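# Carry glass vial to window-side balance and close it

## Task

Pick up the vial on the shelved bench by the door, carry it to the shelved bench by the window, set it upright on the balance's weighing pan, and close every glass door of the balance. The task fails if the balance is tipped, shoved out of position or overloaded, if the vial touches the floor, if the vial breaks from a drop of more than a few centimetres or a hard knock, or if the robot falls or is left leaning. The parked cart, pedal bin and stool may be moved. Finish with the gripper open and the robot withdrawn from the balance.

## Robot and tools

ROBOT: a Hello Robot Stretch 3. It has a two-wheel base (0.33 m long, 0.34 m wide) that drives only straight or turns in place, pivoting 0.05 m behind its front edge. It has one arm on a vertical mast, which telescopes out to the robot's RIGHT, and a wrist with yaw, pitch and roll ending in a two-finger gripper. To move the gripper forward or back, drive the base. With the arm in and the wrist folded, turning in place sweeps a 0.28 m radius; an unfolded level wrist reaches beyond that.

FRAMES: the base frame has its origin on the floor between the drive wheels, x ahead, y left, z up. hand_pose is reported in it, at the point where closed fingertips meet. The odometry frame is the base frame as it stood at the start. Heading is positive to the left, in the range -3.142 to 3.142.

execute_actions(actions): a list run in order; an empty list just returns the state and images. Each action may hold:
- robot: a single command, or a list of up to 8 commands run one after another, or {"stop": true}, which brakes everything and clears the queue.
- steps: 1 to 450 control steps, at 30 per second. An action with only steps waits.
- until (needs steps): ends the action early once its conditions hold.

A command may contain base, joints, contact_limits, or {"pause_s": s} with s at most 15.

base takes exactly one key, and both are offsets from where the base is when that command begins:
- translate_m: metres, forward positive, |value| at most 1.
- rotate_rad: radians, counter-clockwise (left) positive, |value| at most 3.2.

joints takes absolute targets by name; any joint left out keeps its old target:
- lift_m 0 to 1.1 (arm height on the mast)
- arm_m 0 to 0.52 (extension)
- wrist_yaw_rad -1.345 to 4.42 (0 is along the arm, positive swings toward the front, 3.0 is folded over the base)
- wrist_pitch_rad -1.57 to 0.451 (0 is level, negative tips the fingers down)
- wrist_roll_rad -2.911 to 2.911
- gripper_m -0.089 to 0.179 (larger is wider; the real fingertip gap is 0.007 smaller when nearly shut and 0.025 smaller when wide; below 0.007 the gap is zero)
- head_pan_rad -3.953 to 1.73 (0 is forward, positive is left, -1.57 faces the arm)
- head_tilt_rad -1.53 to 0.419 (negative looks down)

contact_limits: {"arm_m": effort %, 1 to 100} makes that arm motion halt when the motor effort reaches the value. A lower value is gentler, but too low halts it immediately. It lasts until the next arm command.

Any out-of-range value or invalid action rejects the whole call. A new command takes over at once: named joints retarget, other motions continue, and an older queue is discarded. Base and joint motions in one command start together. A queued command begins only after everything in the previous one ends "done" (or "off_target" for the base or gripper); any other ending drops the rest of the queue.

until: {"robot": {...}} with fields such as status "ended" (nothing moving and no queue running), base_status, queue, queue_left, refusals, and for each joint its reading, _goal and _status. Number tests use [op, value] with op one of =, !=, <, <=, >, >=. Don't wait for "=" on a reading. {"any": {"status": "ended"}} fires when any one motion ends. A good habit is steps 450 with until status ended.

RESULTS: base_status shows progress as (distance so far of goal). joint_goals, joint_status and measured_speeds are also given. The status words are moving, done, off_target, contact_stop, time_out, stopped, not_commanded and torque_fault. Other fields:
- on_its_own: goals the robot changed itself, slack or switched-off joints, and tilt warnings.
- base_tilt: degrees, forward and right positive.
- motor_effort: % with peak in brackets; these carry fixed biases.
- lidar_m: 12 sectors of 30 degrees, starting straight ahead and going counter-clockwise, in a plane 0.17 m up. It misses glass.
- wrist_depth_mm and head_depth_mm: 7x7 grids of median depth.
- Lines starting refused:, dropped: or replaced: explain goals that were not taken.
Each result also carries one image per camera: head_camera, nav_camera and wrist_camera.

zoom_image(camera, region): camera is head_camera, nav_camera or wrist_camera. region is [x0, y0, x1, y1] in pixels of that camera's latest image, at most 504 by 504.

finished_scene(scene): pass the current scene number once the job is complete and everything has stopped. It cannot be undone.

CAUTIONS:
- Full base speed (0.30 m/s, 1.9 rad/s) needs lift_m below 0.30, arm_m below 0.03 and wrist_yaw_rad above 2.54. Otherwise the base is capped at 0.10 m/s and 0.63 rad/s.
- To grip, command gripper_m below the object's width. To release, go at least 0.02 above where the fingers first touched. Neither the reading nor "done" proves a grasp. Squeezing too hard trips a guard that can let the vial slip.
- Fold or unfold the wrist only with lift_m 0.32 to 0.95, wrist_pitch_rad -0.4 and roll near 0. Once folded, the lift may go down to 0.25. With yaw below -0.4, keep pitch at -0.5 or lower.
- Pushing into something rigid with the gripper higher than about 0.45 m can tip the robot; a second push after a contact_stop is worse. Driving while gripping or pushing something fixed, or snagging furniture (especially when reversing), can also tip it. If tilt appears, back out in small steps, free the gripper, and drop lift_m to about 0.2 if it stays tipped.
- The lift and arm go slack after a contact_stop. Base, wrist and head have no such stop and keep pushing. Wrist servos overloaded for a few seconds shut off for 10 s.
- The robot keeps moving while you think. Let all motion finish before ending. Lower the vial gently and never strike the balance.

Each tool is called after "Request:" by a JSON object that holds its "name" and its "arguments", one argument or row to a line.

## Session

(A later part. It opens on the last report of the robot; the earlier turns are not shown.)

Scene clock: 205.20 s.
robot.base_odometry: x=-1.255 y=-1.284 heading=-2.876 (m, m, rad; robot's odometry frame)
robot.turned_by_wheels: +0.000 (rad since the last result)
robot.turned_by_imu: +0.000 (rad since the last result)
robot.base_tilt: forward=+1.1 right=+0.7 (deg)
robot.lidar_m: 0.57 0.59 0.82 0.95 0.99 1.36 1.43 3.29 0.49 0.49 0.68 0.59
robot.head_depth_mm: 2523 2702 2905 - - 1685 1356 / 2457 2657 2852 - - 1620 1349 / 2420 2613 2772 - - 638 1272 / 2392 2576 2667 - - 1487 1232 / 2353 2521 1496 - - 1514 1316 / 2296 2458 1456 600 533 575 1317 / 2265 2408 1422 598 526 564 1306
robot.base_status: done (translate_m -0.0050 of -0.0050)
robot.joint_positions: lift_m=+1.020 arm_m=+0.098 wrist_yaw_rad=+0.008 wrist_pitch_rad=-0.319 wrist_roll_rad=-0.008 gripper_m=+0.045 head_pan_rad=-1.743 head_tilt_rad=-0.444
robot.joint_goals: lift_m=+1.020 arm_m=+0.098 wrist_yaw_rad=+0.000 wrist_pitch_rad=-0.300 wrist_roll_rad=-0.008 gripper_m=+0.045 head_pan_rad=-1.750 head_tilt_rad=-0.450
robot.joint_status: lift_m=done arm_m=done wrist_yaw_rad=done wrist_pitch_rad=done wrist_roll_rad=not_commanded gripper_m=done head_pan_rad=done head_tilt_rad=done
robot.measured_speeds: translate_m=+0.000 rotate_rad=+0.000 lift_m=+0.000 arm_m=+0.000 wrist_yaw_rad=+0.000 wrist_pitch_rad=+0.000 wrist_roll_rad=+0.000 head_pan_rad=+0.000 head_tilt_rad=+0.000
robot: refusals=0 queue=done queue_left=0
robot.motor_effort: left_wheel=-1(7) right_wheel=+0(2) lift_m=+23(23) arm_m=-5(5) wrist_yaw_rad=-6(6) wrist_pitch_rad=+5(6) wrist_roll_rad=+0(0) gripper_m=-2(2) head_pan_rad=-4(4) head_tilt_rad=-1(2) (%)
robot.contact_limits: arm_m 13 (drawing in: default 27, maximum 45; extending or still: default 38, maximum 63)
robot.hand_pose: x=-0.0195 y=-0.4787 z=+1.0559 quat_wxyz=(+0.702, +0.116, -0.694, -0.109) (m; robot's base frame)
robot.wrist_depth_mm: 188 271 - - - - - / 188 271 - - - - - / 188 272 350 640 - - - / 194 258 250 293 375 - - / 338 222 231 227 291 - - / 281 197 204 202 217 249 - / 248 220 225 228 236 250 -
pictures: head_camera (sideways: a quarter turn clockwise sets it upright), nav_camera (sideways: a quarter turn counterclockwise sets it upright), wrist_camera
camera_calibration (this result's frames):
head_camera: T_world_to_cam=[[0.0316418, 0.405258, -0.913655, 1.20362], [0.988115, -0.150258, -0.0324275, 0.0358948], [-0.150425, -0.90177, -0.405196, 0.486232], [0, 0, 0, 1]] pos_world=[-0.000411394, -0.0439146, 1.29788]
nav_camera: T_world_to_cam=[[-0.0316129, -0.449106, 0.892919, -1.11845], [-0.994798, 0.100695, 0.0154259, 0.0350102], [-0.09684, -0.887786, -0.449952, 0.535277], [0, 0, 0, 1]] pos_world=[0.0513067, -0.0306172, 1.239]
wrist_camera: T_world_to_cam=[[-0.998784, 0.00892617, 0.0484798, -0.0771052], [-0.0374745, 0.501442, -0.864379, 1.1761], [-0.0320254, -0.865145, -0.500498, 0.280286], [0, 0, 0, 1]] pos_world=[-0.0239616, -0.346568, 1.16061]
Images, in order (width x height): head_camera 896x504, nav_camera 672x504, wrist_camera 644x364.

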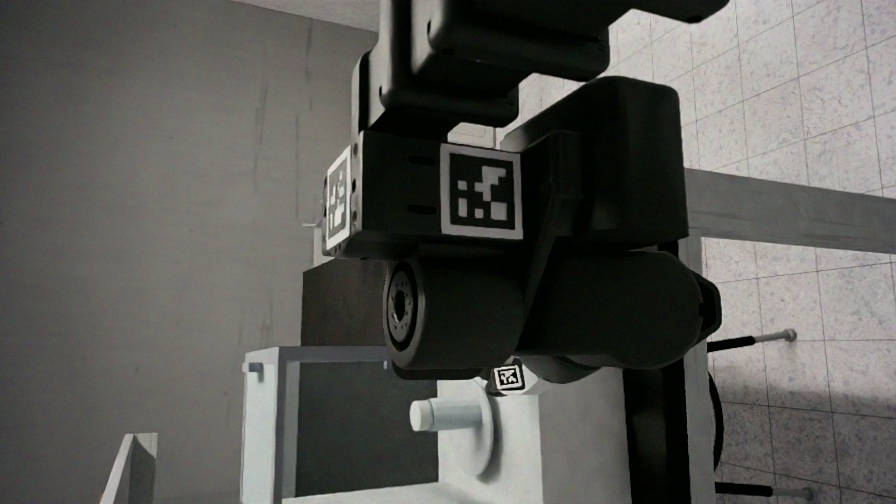

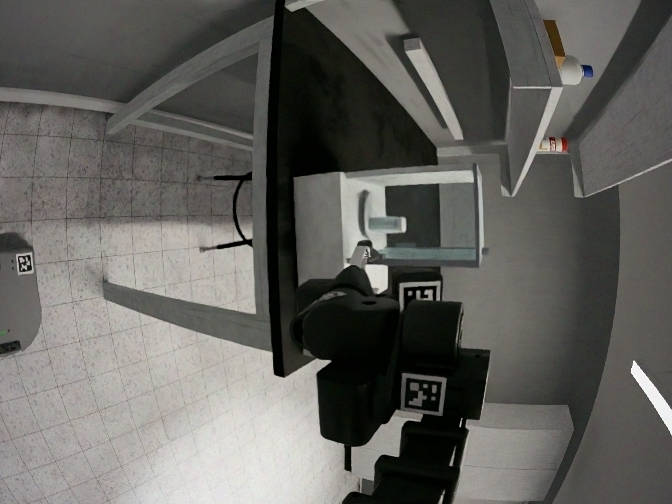

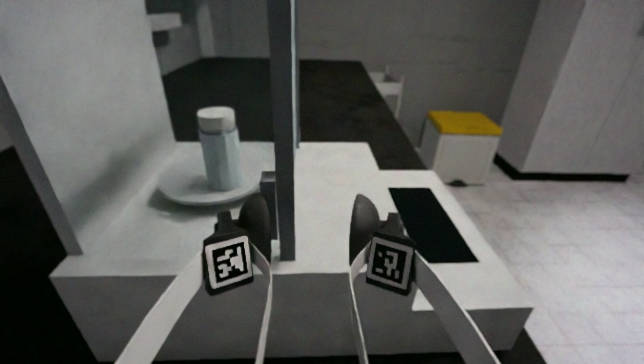

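Request:
{"name": "execute_actions", "arguments": {
  "actions": [
    {"robot": [{"base": {"translate_m": 0.008}}, {"joints": {"arm_m": 0.0, "head_pan_rad": -1.4, "head_tilt_rad": -0.35}}, {"joints": {"wrist_yaw_rad": 1.5, "lift_m": 0.9}}], "steps": 400, "until": {"robot": {"status": "ended"}}}
  ]
}}

Scene clock: 213.23 s.
robot.base_odometry: x=-1.263 y=-1.286 heading=-2.877 (m, m, rad; robot's odometry frame)
robot.turned_by_wheels: +0.000 (rad since the last result)
robot.turned_by_imu: +0.000 (rad since the last result)
robot.base_tilt: forward=+1.0 right=+0.5 (deg)
robot.lidar_m: 0.56 0.58 0.81 0.95 0.99 1.37 1.42 3.33 0.49 0.52 0.67 0.58
robot.head_depth_mm: 2298 2441 2597 1498 639 514 542 / 2357 2490 2610 1039 536 520 1357 / 2396 2513 2624 1192 530 526 1350 / 1736 2280 2639 999 549 540 1371 / 1507 1522 1727 1057 650 553 1408 / 1199 1152 1301 1122 715 587 1364 / 669 446 1009 1024 709 602 1200
robot.base_status: done (translate_m +0.0080 of +0.0080)
robot.joint_positions: lift_m=+0.900 arm_m=+0.000 wrist_yaw_rad=+1.497 wrist_pitch_rad=-0.319 wrist_roll_rad=-0.008 gripper_m=+0.045 head_pan_rad=-1.407 head_tilt_rad=-0.359
robot.joint_goals: lift_m=+0.900 arm_m=+0.000 wrist_yaw_rad=+1.500 wrist_pitch_rad=-0.300 wrist_roll_rad=-0.008 gripper_m=+0.045 head_pan_rad=-1.400 head_tilt_rad=-0.350
robot.joint_status: lift_m=done arm_m=done wrist_yaw_rad=done wrist_pitch_rad=done wrist_roll_rad=not_commanded gripper_m=done head_pan_rad=done head_tilt_rad=done
robot.measured_speeds: translate_m=+0.000 rotate_rad=+0.000 lift_m=+0.000 arm_m=+0.000 wrist_yaw_rad=+0.000 wrist_pitch_rad=+0.000 wrist_roll_rad=+0.000 head_pan_rad=+0.000 head_tilt_rad=+0.000
robot: refusals=0 queue=done queue_left=0
robot.motor_effort: left_wheel=-3(6) right_wheel=+3(4) lift_m=+23(24) arm_m=-5(5) wrist_yaw_rad=+2(7) wrist_pitch_rad=+5(5) wrist_roll_rad=+0(0) gripper_m=+0(3) head_pan_rad=+4(34) head_tilt_rad=+4(9) (%)
robot.hand_pose: x=+0.2138 y=-0.1628 z=+0.9359 quat_wxyz=(+0.590, +0.556, -0.432, +0.395) (m; robot's base frame)
robot.wrist_depth_mm: 399 403 418 422 436 434 460 / 432 435 449 461 470 472 501 / 455 471 482 508 517 448 374 / 498 512 523 546 568 483 314 / 540 566 566 601 634 588 348 / 599 633 674 669 714 711 781 / 674 686 742 763 795 862 888
pictures: head_camera (sideways: a quarter turn clockwise sets it upright), nav_camera (sideways: a quarter turn counterclockwise sets it upright), wrist_camera
camera_calibration (this result's frames):
head_camera: T_world_to_cam=[[-0.0907953, 0.314854, -0.944787, 1.245], [0.982881, 0.181054, -0.0341193, 0.038133], [0.160315, -0.931712, -0.325903, 0.381145], [0, 0, 0, 1]] pos_world=[0.0144568, -0.04378, 1.30178]
nav_camera: T_world_to_cam=[[0.105538, -0.357828, 0.927804, -1.16481], [-0.972647, -0.231299, 0.0214336, 0.0270516], [0.20693, -0.904688, -0.372451, 0.432571], [0, 0, 0, 1]] pos_world=[0.0597311, -0.0192017, 1.24125]
wrist_camera: T_world_to_cam=[[-0.0908196, -0.994687, 0.0484764, -0.198592], [-0.502826, 0.00378457, -0.864379, 0.941196], [0.859603, -0.102878, -0.500498, 0.43445], [0, 0, 0, 1]] pos_world=[0.0817672, -0.156404, 1.04062]
Images, in order (width x height): head_camera 896x504, nav_camera 672x504, wrist_camera 644x364.

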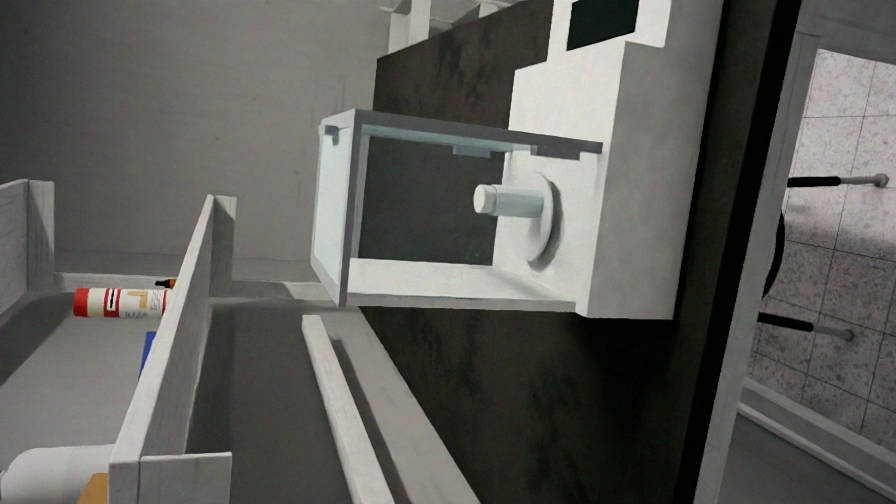

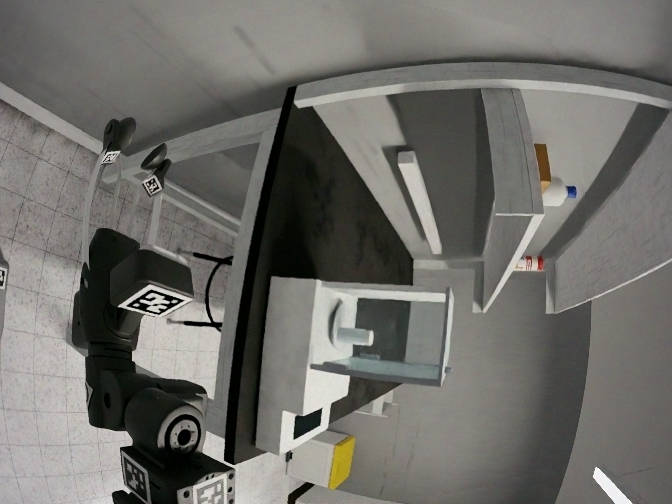

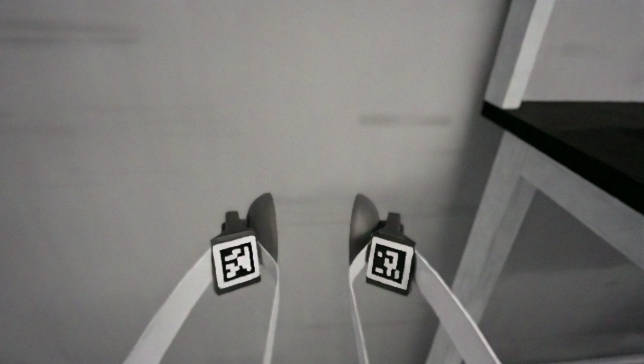

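Request:
{"name": "zoom_image", "arguments": {
  "camera": "head_camera",
  "region": [290, 90, 630, 330]
}}

Request:
{"name": "zoom_image", "arguments": {
  "camera": "head_camera",
  "region": [295, 95, 415, 315]
}}

Region (290, 90, 630, 330) of head_camera's 896x504 image, scaled by 1.482, with more detail than that image has; it fills the top 356 rows of this view, and the rest is white.

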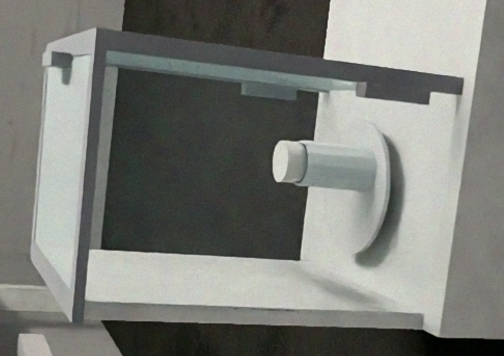

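Region (295, 95, 415, 315) of head_camera's 896x504 image, scaled by 2.291, with more detail than that image has; it fills the left 275 columns of this view, and the rest is white.

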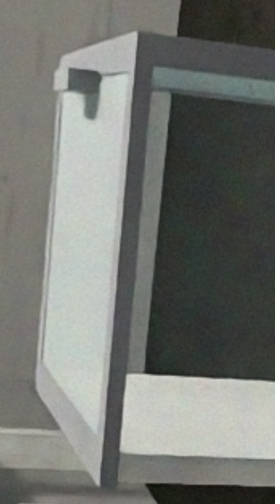

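Request:
{"name": "finished_scene", "arguments": {
  "scene": 2
}}

The scene is finished: the task was done.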